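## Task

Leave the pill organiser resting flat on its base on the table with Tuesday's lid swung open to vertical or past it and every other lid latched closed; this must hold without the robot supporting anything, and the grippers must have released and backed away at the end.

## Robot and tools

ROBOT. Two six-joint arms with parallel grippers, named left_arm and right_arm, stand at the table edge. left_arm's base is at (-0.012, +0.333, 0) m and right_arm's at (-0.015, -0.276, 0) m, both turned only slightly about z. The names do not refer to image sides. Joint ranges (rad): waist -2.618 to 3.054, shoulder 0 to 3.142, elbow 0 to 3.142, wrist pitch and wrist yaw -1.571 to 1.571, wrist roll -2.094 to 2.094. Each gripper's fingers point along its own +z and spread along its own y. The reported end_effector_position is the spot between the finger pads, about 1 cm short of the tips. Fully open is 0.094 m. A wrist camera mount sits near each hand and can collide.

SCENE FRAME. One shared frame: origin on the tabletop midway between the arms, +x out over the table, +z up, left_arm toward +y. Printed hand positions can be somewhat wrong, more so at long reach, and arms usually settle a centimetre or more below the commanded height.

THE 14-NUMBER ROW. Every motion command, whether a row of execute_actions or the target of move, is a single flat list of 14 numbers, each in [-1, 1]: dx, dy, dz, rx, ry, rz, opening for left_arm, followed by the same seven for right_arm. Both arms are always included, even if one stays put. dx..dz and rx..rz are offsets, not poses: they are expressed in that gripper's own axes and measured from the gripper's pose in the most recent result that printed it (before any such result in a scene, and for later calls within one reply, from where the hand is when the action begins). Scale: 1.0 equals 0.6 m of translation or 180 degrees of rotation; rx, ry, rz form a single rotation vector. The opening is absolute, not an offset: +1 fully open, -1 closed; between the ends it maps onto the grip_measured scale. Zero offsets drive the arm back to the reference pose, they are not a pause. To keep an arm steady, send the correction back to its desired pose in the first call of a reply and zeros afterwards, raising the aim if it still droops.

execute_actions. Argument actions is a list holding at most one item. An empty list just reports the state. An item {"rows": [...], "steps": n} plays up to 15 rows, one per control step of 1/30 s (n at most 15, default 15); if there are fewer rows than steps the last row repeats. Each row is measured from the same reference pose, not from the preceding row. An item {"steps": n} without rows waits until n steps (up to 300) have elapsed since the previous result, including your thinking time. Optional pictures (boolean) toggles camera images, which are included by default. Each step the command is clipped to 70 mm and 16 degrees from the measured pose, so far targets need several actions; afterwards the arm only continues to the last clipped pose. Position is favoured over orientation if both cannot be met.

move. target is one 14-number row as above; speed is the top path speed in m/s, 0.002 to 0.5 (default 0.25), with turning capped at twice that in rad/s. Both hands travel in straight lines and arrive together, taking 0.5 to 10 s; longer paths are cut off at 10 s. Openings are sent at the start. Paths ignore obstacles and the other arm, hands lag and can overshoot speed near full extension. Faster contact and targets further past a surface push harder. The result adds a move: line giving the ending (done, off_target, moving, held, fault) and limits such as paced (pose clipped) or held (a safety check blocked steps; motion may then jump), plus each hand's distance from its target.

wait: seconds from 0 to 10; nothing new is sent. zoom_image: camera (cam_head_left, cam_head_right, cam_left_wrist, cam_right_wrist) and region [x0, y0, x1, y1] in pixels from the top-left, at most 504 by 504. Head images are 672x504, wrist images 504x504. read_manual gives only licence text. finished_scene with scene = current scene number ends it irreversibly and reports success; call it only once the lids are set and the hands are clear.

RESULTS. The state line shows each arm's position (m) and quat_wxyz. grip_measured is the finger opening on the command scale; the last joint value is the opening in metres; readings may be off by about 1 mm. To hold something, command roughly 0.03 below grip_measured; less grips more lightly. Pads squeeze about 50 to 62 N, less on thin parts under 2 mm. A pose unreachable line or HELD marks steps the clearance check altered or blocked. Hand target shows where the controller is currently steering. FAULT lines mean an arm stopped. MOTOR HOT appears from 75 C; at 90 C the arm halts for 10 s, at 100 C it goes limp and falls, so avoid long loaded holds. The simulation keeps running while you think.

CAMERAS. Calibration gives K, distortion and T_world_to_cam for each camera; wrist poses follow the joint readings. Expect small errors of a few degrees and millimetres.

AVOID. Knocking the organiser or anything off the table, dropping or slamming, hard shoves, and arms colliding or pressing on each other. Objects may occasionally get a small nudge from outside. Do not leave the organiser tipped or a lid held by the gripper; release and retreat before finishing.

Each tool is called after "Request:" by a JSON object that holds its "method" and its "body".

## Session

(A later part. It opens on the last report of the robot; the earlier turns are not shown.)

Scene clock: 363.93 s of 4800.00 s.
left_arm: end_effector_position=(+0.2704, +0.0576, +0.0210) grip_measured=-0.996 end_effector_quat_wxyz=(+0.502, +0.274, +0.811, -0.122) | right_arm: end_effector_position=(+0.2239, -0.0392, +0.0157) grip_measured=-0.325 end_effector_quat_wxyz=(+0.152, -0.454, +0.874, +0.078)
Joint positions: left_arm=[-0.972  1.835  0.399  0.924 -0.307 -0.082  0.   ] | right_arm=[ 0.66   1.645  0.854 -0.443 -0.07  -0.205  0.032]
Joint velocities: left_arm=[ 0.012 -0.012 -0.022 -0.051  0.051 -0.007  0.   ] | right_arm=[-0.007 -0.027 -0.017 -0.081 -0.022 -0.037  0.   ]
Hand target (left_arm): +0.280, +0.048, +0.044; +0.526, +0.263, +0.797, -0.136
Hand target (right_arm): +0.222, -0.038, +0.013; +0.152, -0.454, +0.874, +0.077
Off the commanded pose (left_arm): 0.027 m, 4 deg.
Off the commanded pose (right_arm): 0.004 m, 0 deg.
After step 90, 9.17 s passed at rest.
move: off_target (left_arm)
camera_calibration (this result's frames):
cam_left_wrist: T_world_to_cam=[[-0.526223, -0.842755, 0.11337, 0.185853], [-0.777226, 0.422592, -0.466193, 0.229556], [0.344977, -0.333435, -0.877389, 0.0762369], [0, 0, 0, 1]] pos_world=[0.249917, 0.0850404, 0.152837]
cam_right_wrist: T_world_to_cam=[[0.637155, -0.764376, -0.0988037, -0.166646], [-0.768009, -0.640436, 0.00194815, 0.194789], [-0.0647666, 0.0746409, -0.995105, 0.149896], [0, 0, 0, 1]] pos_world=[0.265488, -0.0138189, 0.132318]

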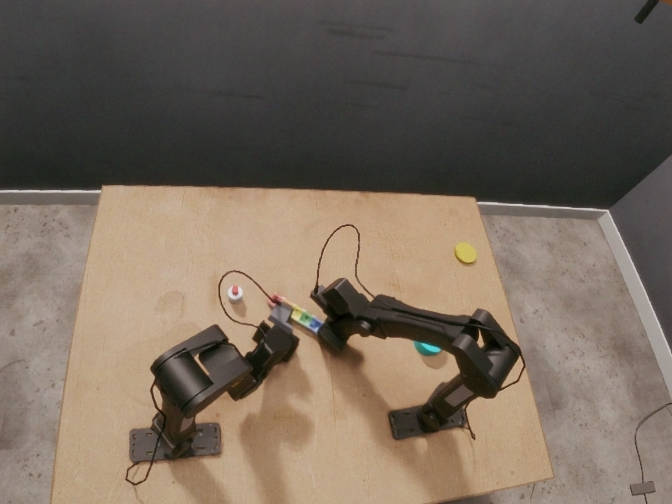

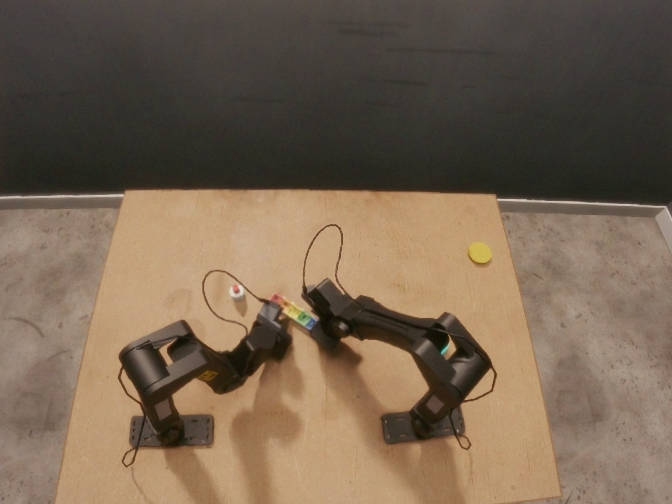

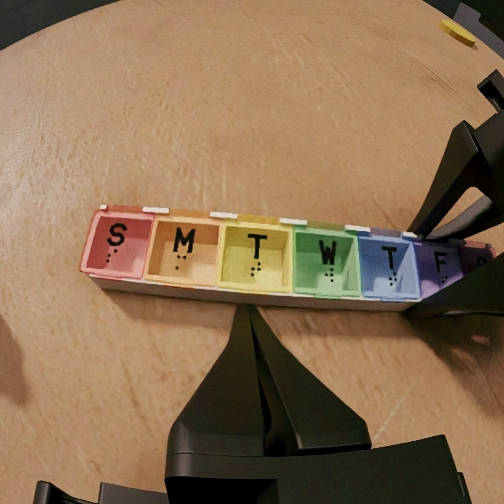

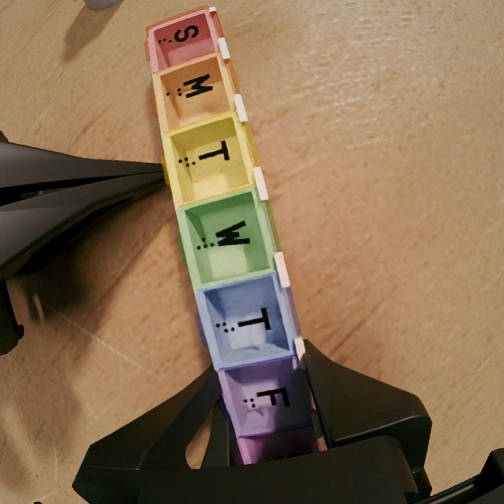

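Request:
{"method": "move", "body": {"target": [-0.049,0,0.011,0,-0.02,0,-1, 0.002,0.004,0.005,0,0,0,-0.37], "speed": 0.02}}

Request:
{"method": "zoom_image", "body": {"camera": "cam_right_wrist", "region": [90, 100, 270, 260]}}

Request:
{"method": "zoom_image", "body": {"camera": "cam_left_wrist", "region": [180, 200, 320, 340]}}

Scene clock: 379.47 s of 4800.00 s.
left_arm: end_effector_position=(+0.2725, +0.0536, +0.0229) grip_measured=-0.996 end_effector_quat_wxyz=(+0.503, +0.283, +0.808, -0.119) | right_arm: end_effector_position=(+0.2240, -0.0393, +0.0157) grip_measured=-0.325 end_effector_quat_wxyz=(+0.152, -0.452, +0.876, +0.077)
Joint positions: left_arm=[-0.972  1.835  0.416  0.909 -0.303 -0.06   0.   ] | right_arm=[ 0.66   1.645  0.854 -0.443 -0.069 -0.2    0.032]
Joint velocities: left_arm=[-0.002 -0.022 -0.002  0.007  0.007 -0.022 -0.001] | right_arm=[ 0.007  0.002 -0.002 -0.007 -0.007 -0.037  0.001]
Hand target (left_arm): +0.285, +0.046, +0.044; +0.527, +0.270, +0.795, -0.130
Hand target (right_arm): +0.222, -0.038, +0.013; +0.152, -0.454, +0.874, +0.078
Off the commanded pose (left_arm): 0.026 m, 4 deg.
Off the commanded pose (right_arm): 0.004 m, 0 deg.
After step 90, 10.67 s passed at rest.
move: off_target (left_arm)
camera_calibration (this result's frames):
cam_left_wrist: T_world_to_cam=[[-0.539093, -0.836659, 0.0968551, 0.186956], [-0.766697, 0.439878, -0.467636, 0.229932], [0.348647, -0.326358, -0.878599, 0.0744422], [0, 0, 0, 1]] pos_world=[0.251121, 0.0795713, 0.154821]
cam_right_wrist: T_world_to_cam=[[0.632941, -0.767785, -0.0994612, -0.166029], [-0.771459, -0.636275, 0.00235105, 0.195733], [-0.0650897, 0.0752422, -0.995039, 0.149998], [0, 0, 0, 1]] pos_world=[0.26585, -0.0142209, 0.13228]

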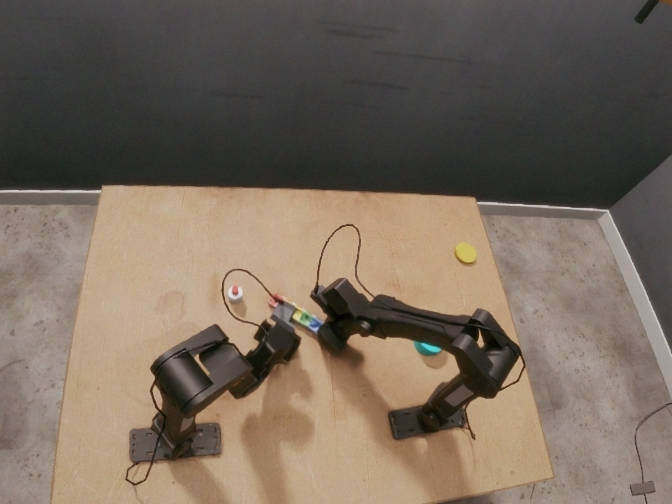

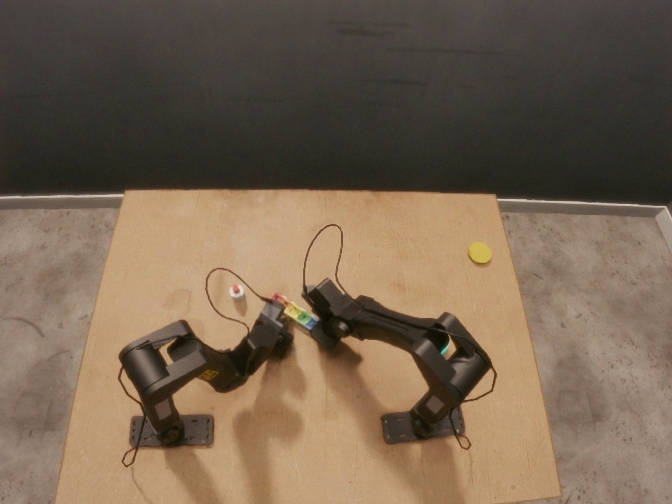

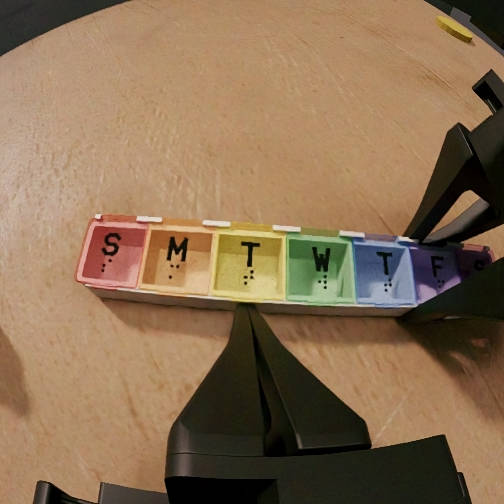

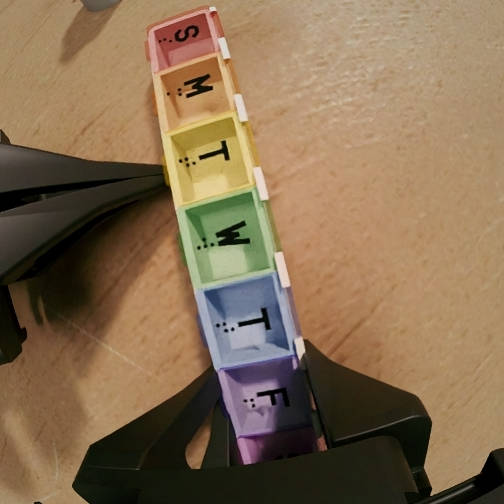

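Region (90, 100, 270, 260) of cam_right_wrist's 504x504 image, scaled by 2.800, with more detail than that image has.

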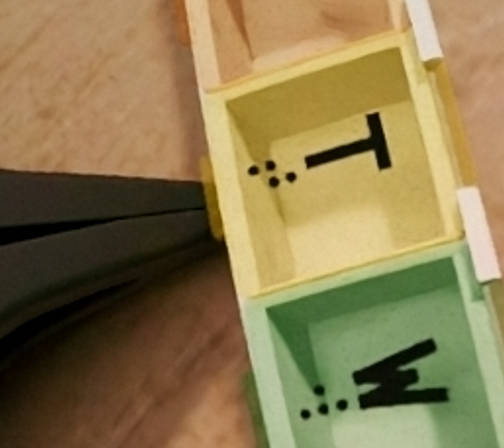

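Region (180, 200, 320, 340) of cam_left_wrist's 504x504 image, scaled by 3.600, with more detail than that image has.

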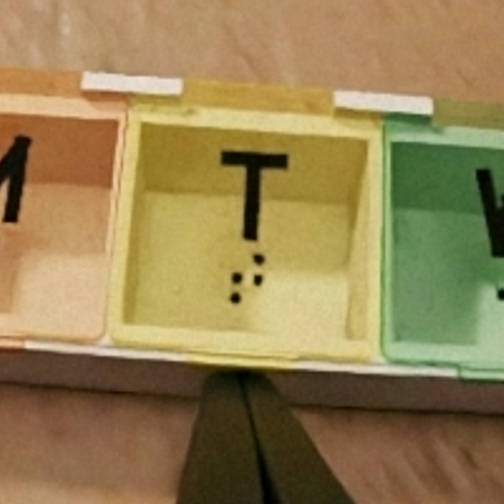

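Request:
{"method": "move", "body": {"target": [-0.061,0.003,0,0,-0.02,0,-1, 0.002,0.004,0.005,0,0,0,-0.37], "speed": 0.02}}

Request:
{"method": "zoom_image", "body": {"camera": "cam_right_wrist", "region": [90, 100, 270, 260]}}

Request:
{"method": "zoom_image", "body": {"camera": "cam_left_wrist", "region": [180, 200, 320, 340]}}

Scene clock: 390.17 s of 4800.00 s.
left_arm: end_effector_position=(+0.2721, +0.0527, +0.0270) grip_measured=-0.996 end_effector_quat_wxyz=(+0.497, +0.296, +0.808, -0.112) | right_arm: end_effector_position=(+0.2243, -0.0395, +0.0157) grip_measured=-0.325 end_effector_quat_wxyz=(+0.152, -0.449, +0.877, +0.077)
Joint positions: left_arm=[-0.972  1.796  0.431  0.838 -0.298 -0.039  0.   ] | right_arm=[ 0.66   1.645  0.854 -0.443 -0.067 -0.193  0.032]
Joint velocities: left_arm=[-0.007 -0.002  0.007  0.022  0.022  0.066  0.001] | right_arm=[-0.007  0.007  0.007 -0.081  0.022 -0.037 -0.001]
Hand target (left_arm): +0.285, +0.043, +0.056; +0.528, +0.280, +0.791, -0.128
Hand target (right_arm): +0.222, -0.038, +0.012; +0.152, -0.452, +0.876, +0.077
Off the commanded pose (left_arm): 0.033 m, 5 deg.
Off the commanded pose (right_arm): 0.004 m, 0 deg.
After step 90, 5.63 s passed at rest.
move: off_target (left_arm)
camera_calibration (this result's frames):
cam_left_wrist: T_world_to_cam=[[-0.550747, -0.831294, 0.0750228, 0.189082], [-0.761495, 0.463625, -0.452966, 0.228916], [0.341765, -0.306599, -0.888366, 0.0790443], [0, 0, 0, 1]] pos_world=[0.25144, 0.0752869, 0.159726]
cam_right_wrist: T_world_to_cam=[[0.627654, -0.772116, -0.0994363, -0.165414], [-0.775808, -0.630965, 0.00240702, 0.197037], [-0.0645993, 0.0756326, -0.995041, 0.149949], [0, 0, 0, 1]] pos_world=[0.266372, -0.0147363, 0.132283]

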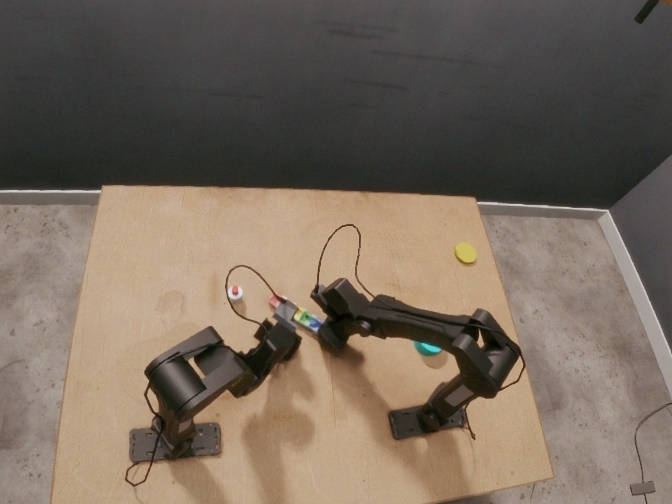

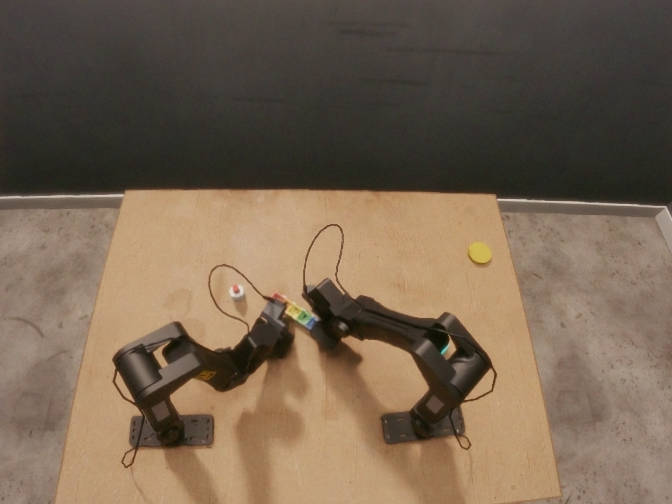

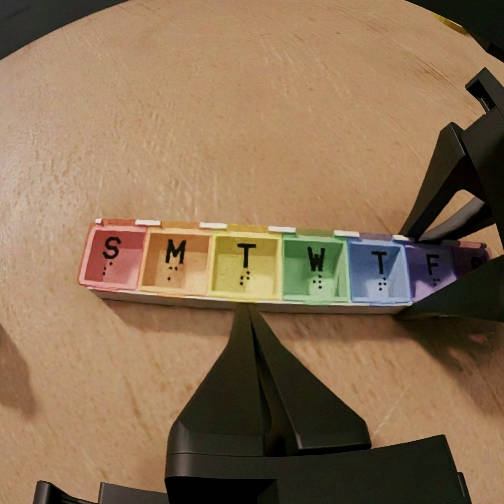

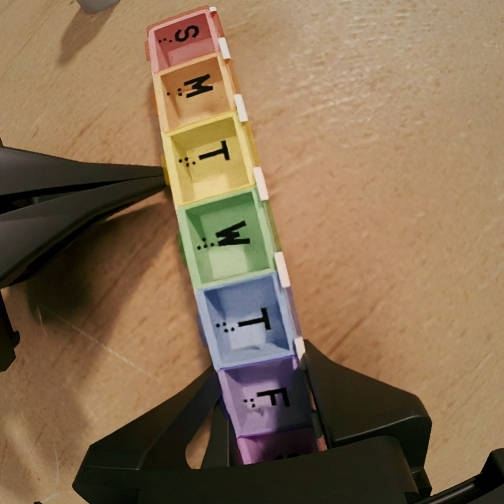

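Region (90, 100, 270, 260) of cam_right_wrist's 504x504 image, scaled by 2.800, with more detail than that image has.

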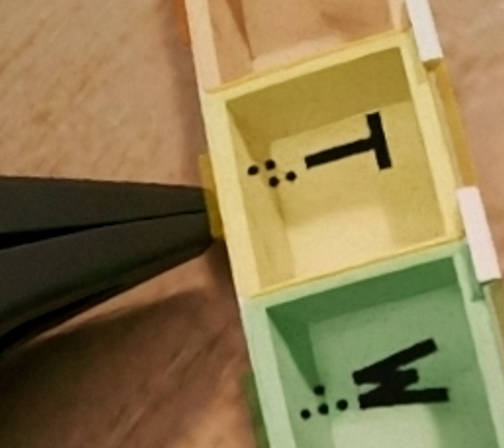

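Region (180, 200, 320, 340) of cam_left_wrist's 504x504 image, scaled by 3.600, with more detail than that image has.

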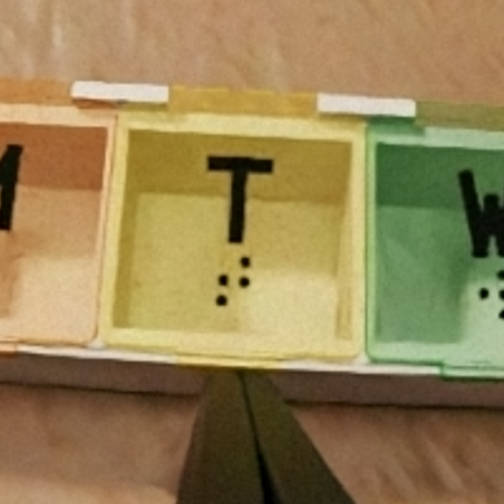

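Request:
{"method": "move", "body": {"target": [-0.069,0.0135,-0.007,0,-0.026,-0.03,-1, 0.002,0.004,0.005,0,0,0,-0.37], "speed": 0.02}}

Request:
{"method": "zoom_image", "body": {"camera": "cam_right_wrist", "region": [90, 100, 270, 260]}}

Request:
{"method": "zoom_image", "body": {"camera": "cam_left_wrist", "region": [180, 200, 320, 340]}}

Scene clock: 401.43 s of 4800.00 s.
left_arm: end_effector_position=(+0.2746, +0.0555, +0.0392) grip_measured=-0.996 end_effector_quat_wxyz=(+0.496, +0.271, +0.814, -0.130) | right_arm: end_effector_position=(+0.2243, -0.0395, +0.0157) grip_measured=-0.325 end_effector_quat_wxyz=(+0.152, -0.448, +0.878, +0.077)
Joint positions: left_arm=[-0.956  1.737  0.431  0.791 -0.281 -0.09   0.   ] | right_arm=[ 0.66   1.645  0.854 -0.443 -0.067 -0.191  0.032]
Joint velocities: left_arm=[ 0.012 -0.002 -0.007 -0.095 -0.022  0.022  0.   ] | right_arm=[ 0.002  0.012  0.012 -0.022 -0.081 -0.081 -0.   ]
Hand target (left_arm): +0.287, +0.046, +0.067; +0.524, +0.254, +0.800, -0.147
Hand target (right_arm): +0.222, -0.038, +0.013; +0.152, -0.449, +0.877, +0.077
Off the commanded pose (left_arm): 0.031 m, 5 deg.
Off the commanded pose (right_arm): 0.004 m, 0 deg.
After step 90, 4.90 s passed at rest.
move: off_target (left_arm)
camera_calibration (this result's frames):
cam_left_wrist: T_world_to_cam=[[-0.526571, -0.83993, 0.131304, 0.183446], [-0.783513, 0.419549, -0.458352, 0.243693], [0.329895, -0.344233, -0.879018, 0.0948065], [0, 0, 0, 1]] pos_world=[0.256258, 0.084476, 0.170947]
cam_right_wrist: T_world_to_cam=[[0.626214, -0.773204, -0.100054, -0.165124], [-0.776938, -0.629571, 0.00257069, 0.197343], [-0.0649787, 0.0761259, -0.994979, 0.150052], [0, 0, 0, 1]] pos_world=[0.266477, -0.014856, 0.13227]

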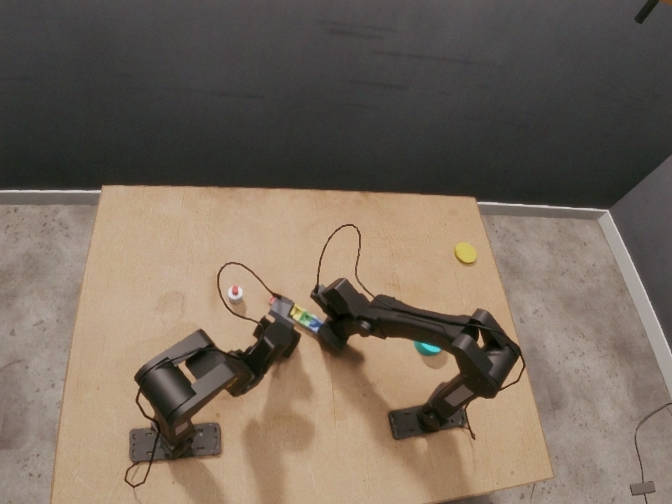

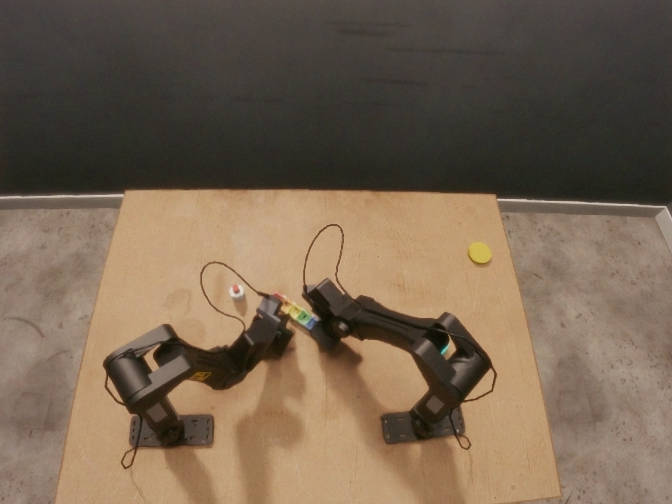

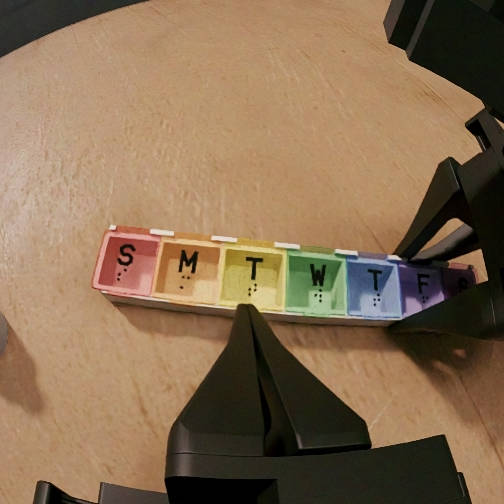

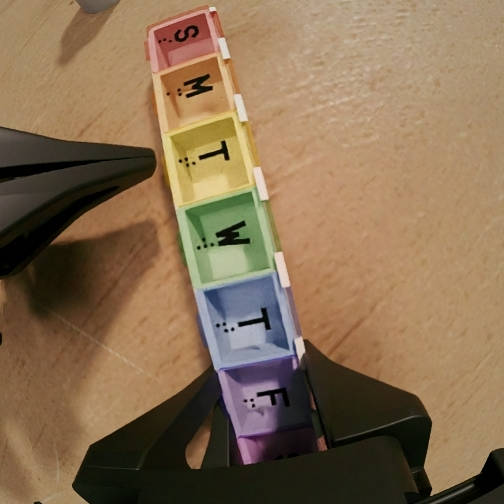

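Region (90, 100, 270, 260) of cam_right_wrist's 504x504 image, scaled by 2.800, with more detail than that image has.

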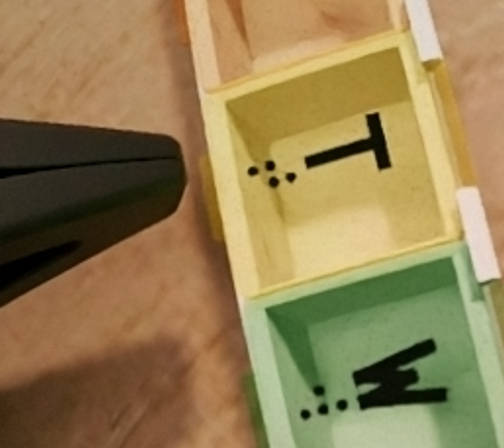

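Region (180, 200, 320, 340) of cam_left_wrist's 504x504 image, scaled by 3.600, with more detail than that image has.

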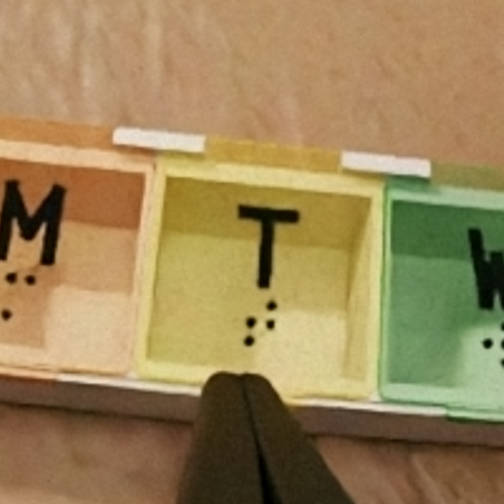

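Request:
{"method": "move", "body": {"target": [-0.0245,0.002,-0.080,0.054,-0.054,-0.517,0.38, 0.002,0.004,0.005,0,0,0,-0.37], "speed": 0.15}}

Scene clock: 441.10 s of 4800.00 s.
left_arm: end_effector_position=(+0.2472, +0.0728, +0.0649) grip_measured=+0.378 end_effector_quat_wxyz=(+0.279, -0.379, +0.714, -0.518) | right_arm: end_effector_position=(+0.2243, -0.0395, +0.0157) grip_measured=-0.325 end_effector_quat_wxyz=(+0.152, -0.447, +0.878, +0.077)
Joint positions: left_arm=[-1.018  1.697  0.226  1.137 -0.352 -1.683  0.065] | right_arm=[ 0.66   1.645  0.854 -0.443 -0.067 -0.191  0.032]
Joint velocities: left_arm=[ 0.012 -0.012  0.012  0.022 -0.095 -0.081 -0.   ] | right_arm=[ 0.007 -0.007 -0.017 -0.037 -0.007 -0.022  0.   ]
Hand target (left_arm): +0.245, +0.074, +0.075; +0.285, -0.376, +0.705, -0.530
Hand target (right_arm): +0.222, -0.038, +0.013; +0.152, -0.448, +0.878, +0.077
Off the commanded pose (left_arm): 0.010 m, 2 deg.
Off the commanded pose (right_arm): 0.004 m, 0 deg.
After step 90, 30.73 s passed at rest.
move: done
camera_calibration (this result's frames):
cam_left_wrist: T_world_to_cam=[[0.314322, 0.00834904, 0.94928, -0.142488], [-0.867454, -0.403696, 0.290779, 0.25892], [0.385648, -0.914855, -0.119648, 0.110917], [0, 0, 0, 1]] pos_world=[0.226613, 0.207187, 0.073243]
cam_right_wrist: T_world_to_cam=[[0.625638, -0.773639, -0.100301, -0.165008], [-0.77739, -0.629013, 0.00263647, 0.197465], [-0.0651302, 0.0763234, -0.994954, 0.150094], [0, 0, 0, 1]] pos_world=[0.266519, -0.014904, 0.132265]

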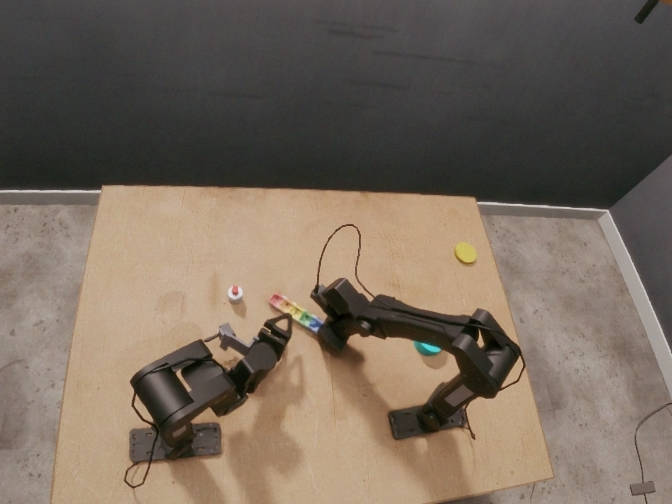

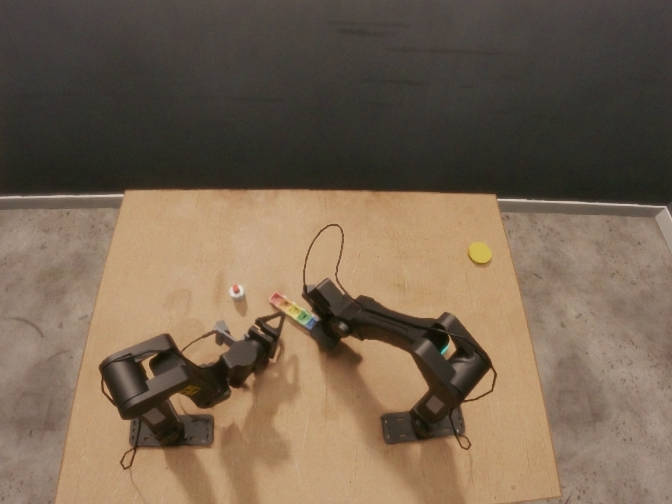

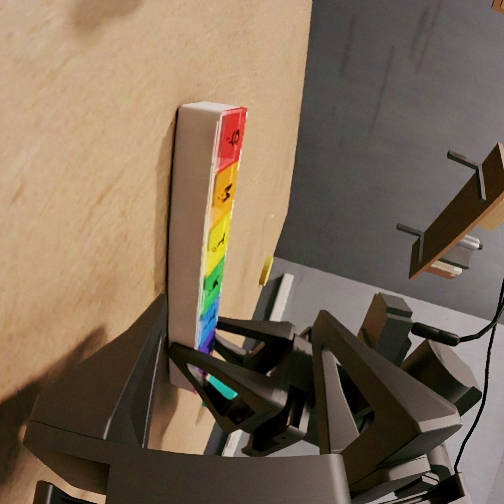

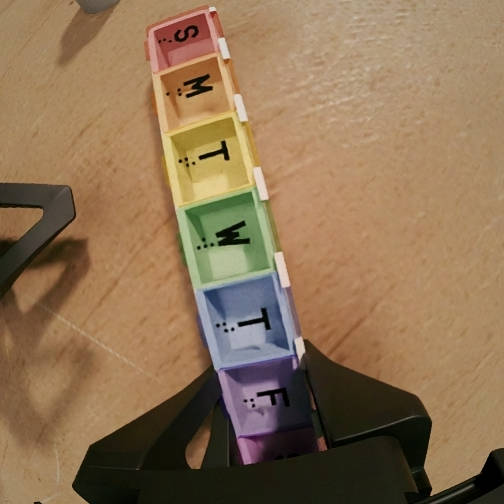

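Request:
{"method": "move", "body": {"target": [0,0.003,0.051,0.011,0,0,0.38, 0.002,0.004,0.005,0,0,0,-0.37], "speed": 0.05}}

Request:
{"method": "zoom_image", "body": {"camera": "cam_right_wrist", "region": [60, 90, 270, 270]}}

Request:
{"method": "zoom_image", "body": {"camera": "cam_left_wrist", "region": [120, 150, 300, 350]}}

Scene clock: 450.60 s of 4800.00 s.
left_arm: end_effector_position=(+0.2626, +0.0628, +0.0464) grip_measured=+0.378 end_effector_quat_wxyz=(+0.278, -0.377, +0.714, -0.521) | right_arm: end_effector_position=(+0.2243, -0.0395, +0.0157) grip_measured=-0.325 end_effector_quat_wxyz=(+0.152, -0.447, +0.878, +0.077)
Joint positions: left_arm=[-0.983  1.885  0.283  1.278 -0.314 -1.671  0.065] | right_arm=[ 0.66   1.645  0.854 -0.443 -0.067 -0.19   0.032]
Joint velocities: left_arm=[ 0.022  0.012 -0.002  0.007  0.051 -0.037 -0.001] | right_arm=[ 0.007 -0.002 -0.007  0.022 -0.022 -0.051  0.001]
Hand target (left_arm): +0.271, +0.058, +0.053; +0.286, -0.374, +0.705, -0.530
Hand target (right_arm): +0.222, -0.038, +0.013; +0.152, -0.448, +0.878, +0.077
Off the commanded pose (left_arm): 0.013 m, 2 deg.
Off the commanded pose (right_arm): 0.004 m, 0 deg.
After step 90, 5.40 s passed at rest.
move: off_target (left_arm)
camera_calibration (this result's frames):
cam_left_wrist: T_world_to_cam=[[0.312765, 0.0118208, 0.949757, -0.129516], [-0.86995, -0.39781, 0.291435, 0.273791], [0.381268, -0.917392, -0.114138, 0.0946048], [0, 0, 0, 1]] pos_world=[0.242623, 0.197237, 0.0540144]
cam_right_wrist: T_world_to_cam=[[0.625061, -0.774073, -0.100548, -0.164892], [-0.777841, -0.628455, 0.00270242, 0.197588], [-0.0652816, 0.0765209, -0.994929, 0.150135], [0, 0, 0, 1]] pos_world=[0.266561, -0.014952, 0.13226]

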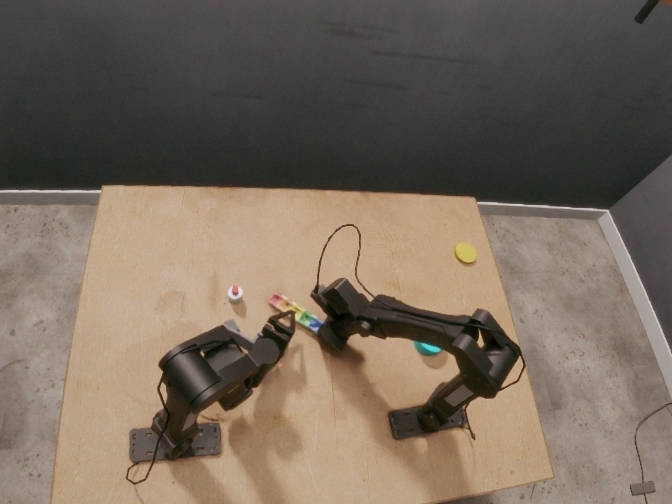

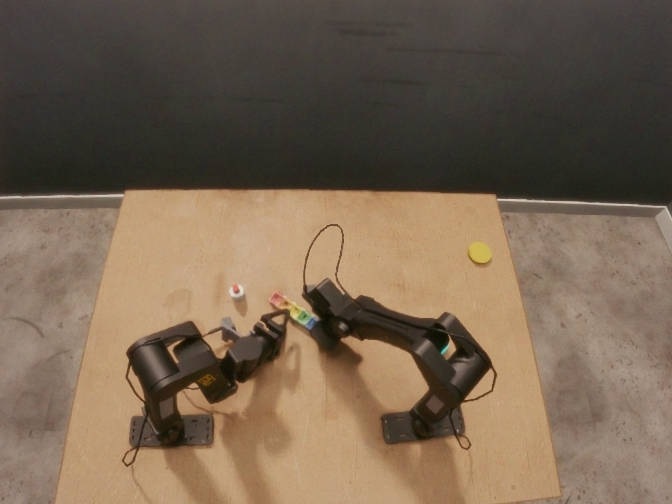

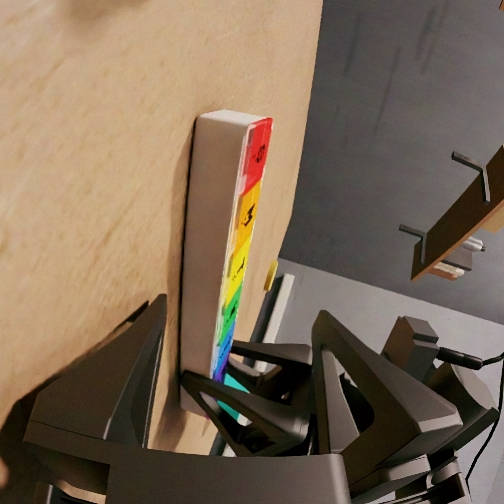

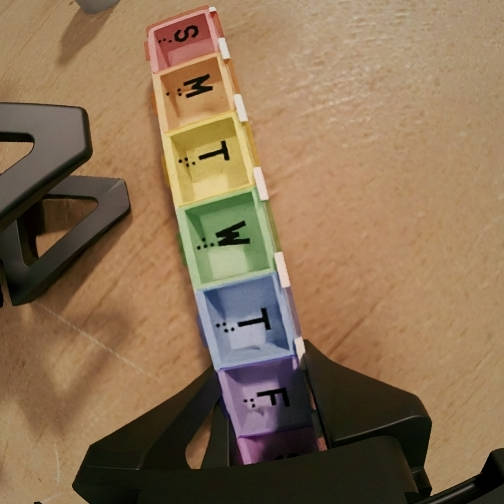

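Region (60, 90, 270, 270) of cam_right_wrist's 504x504 image, scaled by 2.400, with more detail than that image has; it fills the top 432 rows of this view, and the rest is white.

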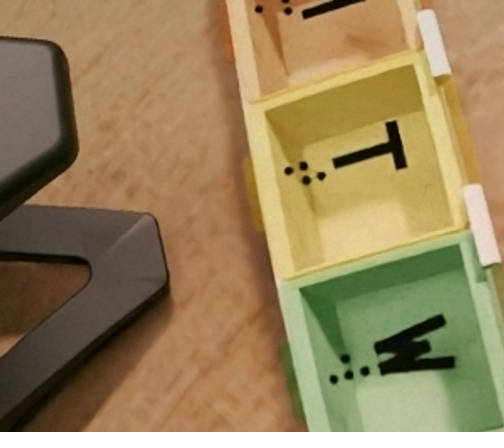

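Region (120, 150, 300, 350) of cam_left_wrist's 504x504 image, scaled by 2.520, with more detail than that image has; it fills the left 454 columns of this view, and the rest is white.

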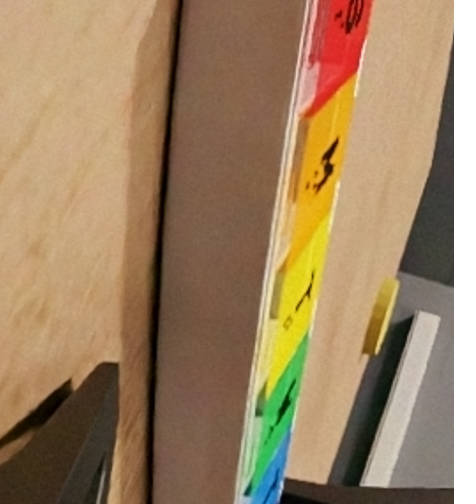

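Request:
{"method": "move", "body": {"target": [-0.001,-0.036,0.008,0.011,0,0,0.38, 0.002,0.004,0.005,0,0,0,-0.37], "speed": 0.05}}

Request:
{"method": "zoom_image", "body": {"camera": "cam_left_wrist", "region": [120, 150, 300, 350]}}

Scene clock: 475.33 s of 4800.00 s.
left_arm: end_effector_position=(+0.2621, +0.0640, +0.0466) grip_measured=+0.378 end_effector_quat_wxyz=(+0.275, -0.377, +0.719, -0.515) | right_arm: end_effector_position=(+0.2243, -0.0395, +0.0157) grip_measured=-0.325 end_effector_quat_wxyz=(+0.152, -0.447, +0.878, +0.077)
Joint positions: left_arm=[-0.978  1.854  0.283  1.23  -0.304 -1.67   0.065] | right_arm=[ 0.66   1.645  0.854 -0.443 -0.067 -0.189  0.032]
Joint velocities: left_arm=[-0.002 -0.007 -0.022 -0.066  0.081 -0.022  0.001] | right_arm=[-0.002 -0.012  0.002  0.037  0.095 -0.022 -0.   ]
Hand target (left_arm): +0.272, +0.057, +0.066; +0.285, -0.372, +0.704, -0.533
Hand target (right_arm): +0.222, -0.038, +0.013; +0.152, -0.447, +0.878, +0.077
Off the commanded pose (left_arm): 0.023 m, 3 deg.
Off the commanded pose (right_arm): 0.004 m, 0 deg.
After step 90, 21.00 s passed at rest.
move: off_target (left_arm)
camera_calibration (this result's frames):
cam_left_wrist: T_world_to_cam=[[0.324274, -0.00124807, 0.945962, -0.131612], [-0.86813, -0.397618, 0.297069, 0.273018], [0.375761, -0.91755, -0.130021, 0.0981738], [0, 0, 0, 1]] pos_world=[0.242804, 0.198472, 0.0561598]
cam_right_wrist: T_world_to_cam=[[0.624484, -0.774506, -0.100795, -0.164776], [-0.778292, -0.627897, 0.00276856, 0.19771], [-0.0654328, 0.0767186, -0.994903, 0.150176], [0, 0, 0, 1]] pos_world=[0.266602, -0.015, 0.132255]

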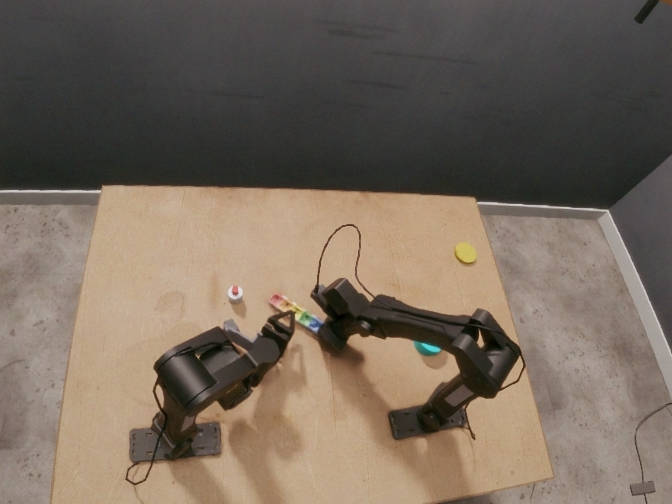

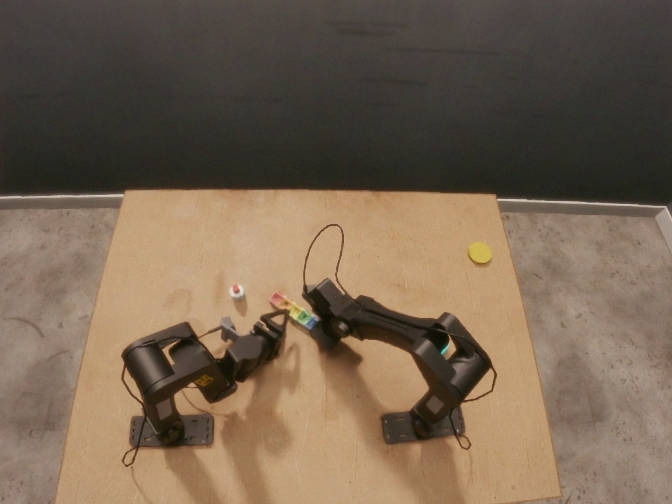

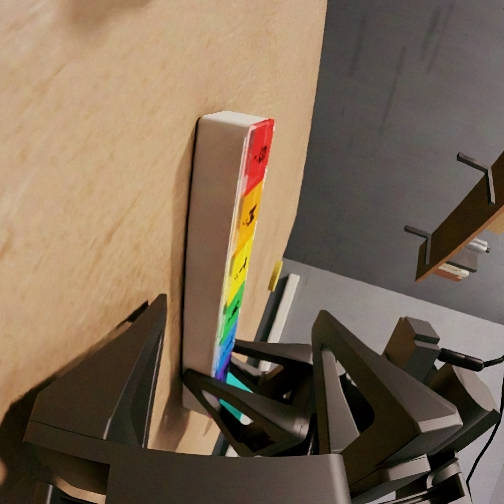

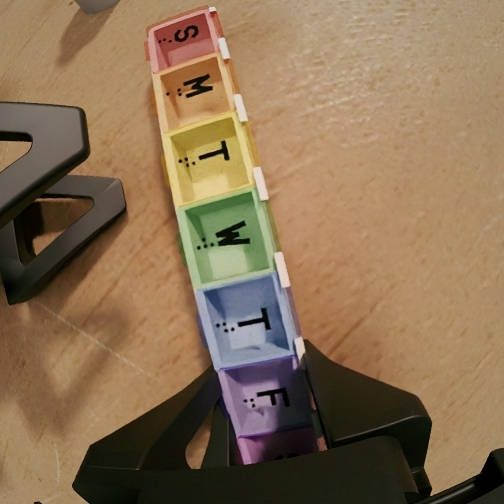

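Region (120, 150, 300, 350) of cam_left_wrist's 504x504 image, scaled by 2.520, with more detail than that image has; it fills the left 454 columns of this view, and the rest is white.

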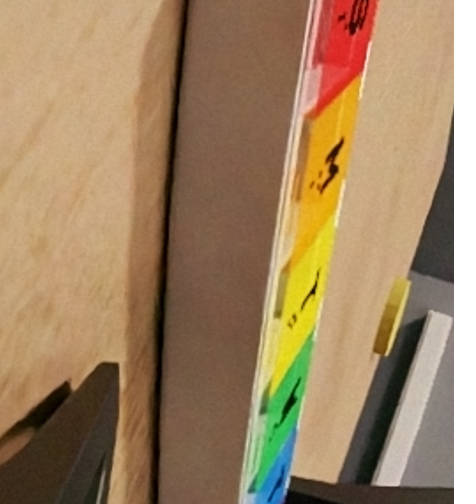

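Request:
{"method": "move", "body": {"target": [0,-0.056,0.0025,0.017,0,0,0.38, 0.002,0.004,0.005,0,0,0,-0.37], "speed": 0.05}}

Scene clock: 490.10 s of 4800.00 s.
left_arm: end_effector_position=(+0.2608, +0.0643, +0.0574) grip_measured=+0.378 end_effector_quat_wxyz=(+0.274, -0.374, +0.721, -0.514) | right_arm: end_effector_position=(+0.2243, -0.0395, +0.0157) grip_measured=-0.325 end_effector_quat_wxyz=(+0.152, -0.446, +0.878, +0.077)
Joint positions: left_arm=[-0.978  1.771  0.283  1.145 -0.299 -1.664  0.065] | right_arm=[ 0.66   1.645  0.854 -0.443 -0.067 -0.188  0.032]
Joint velocities: left_arm=[-0.022 -0.007 -0.002 -0.095  0.051  0.022 -0.001] | right_arm=[ 0.002  0.002  0.002 -0.007 -0.051  0.037  0.   ]
Hand target (left_arm): +0.271, +0.057, +0.079; +0.285, -0.369, +0.705, -0.534
Hand target (right_arm): +0.222, -0.038, +0.013; +0.152, -0.447, +0.878, +0.077
Off the commanded pose (left_arm): 0.025 m, 3 deg.
Off the commanded pose (right_arm): 0.004 m, 0 deg.
After step 90, 10.83 s passed at rest.
move: off_target (left_arm)
camera_calibration (this result's frames):
cam_left_wrist: T_world_to_cam=[[0.323451, -0.00717197, 0.946218, -0.140763], [-0.870903, -0.393275, 0.294725, 0.26941], [0.37001, -0.919393, -0.133451, 0.102136], [0, 0, 0, 1]] pos_world=[0.242368, 0.198846, 0.0674205]
cam_right_wrist: T_world_to_cam=[[0.623907, -0.77494, -0.101041, -0.16466], [-0.778742, -0.627338, 0.00283487, 0.197832], [-0.0655839, 0.0769164, -0.994878, 0.150218], [0, 0, 0, 1]] pos_world=[0.266644, -0.015048, 0.13225]

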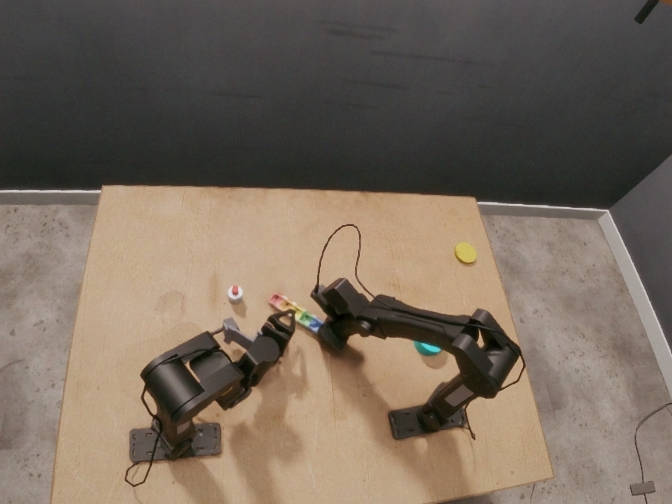

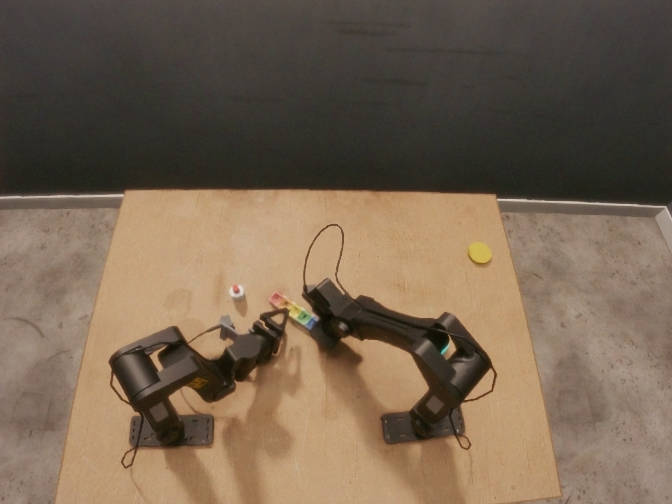

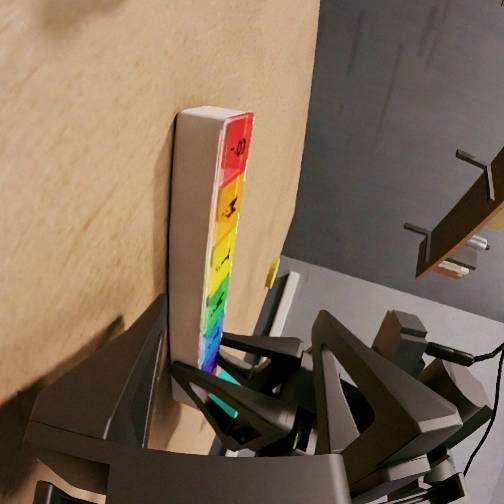

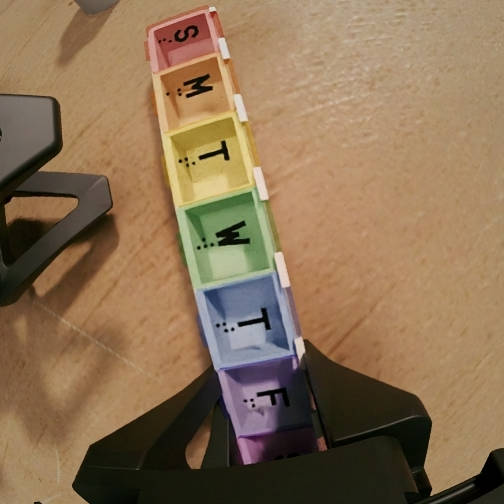

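Request:
{"method": "zoom_image", "body": {"camera": "cam_left_wrist", "region": [130, 210, 260, 330]}}

Region (130, 210, 260, 330) of cam_left_wrist's 504x504 image, scaled by 3.877, with more detail than that image has; it fills the top 465 rows of this view, and the rest is white.

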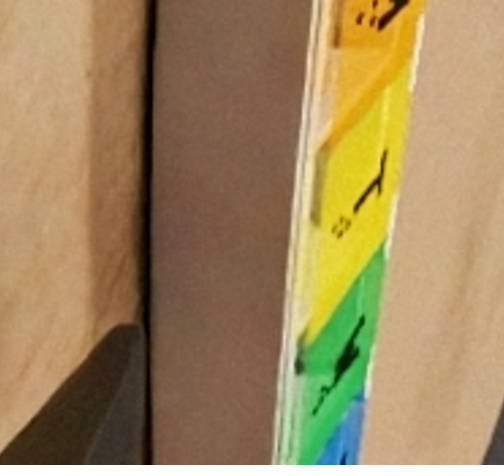

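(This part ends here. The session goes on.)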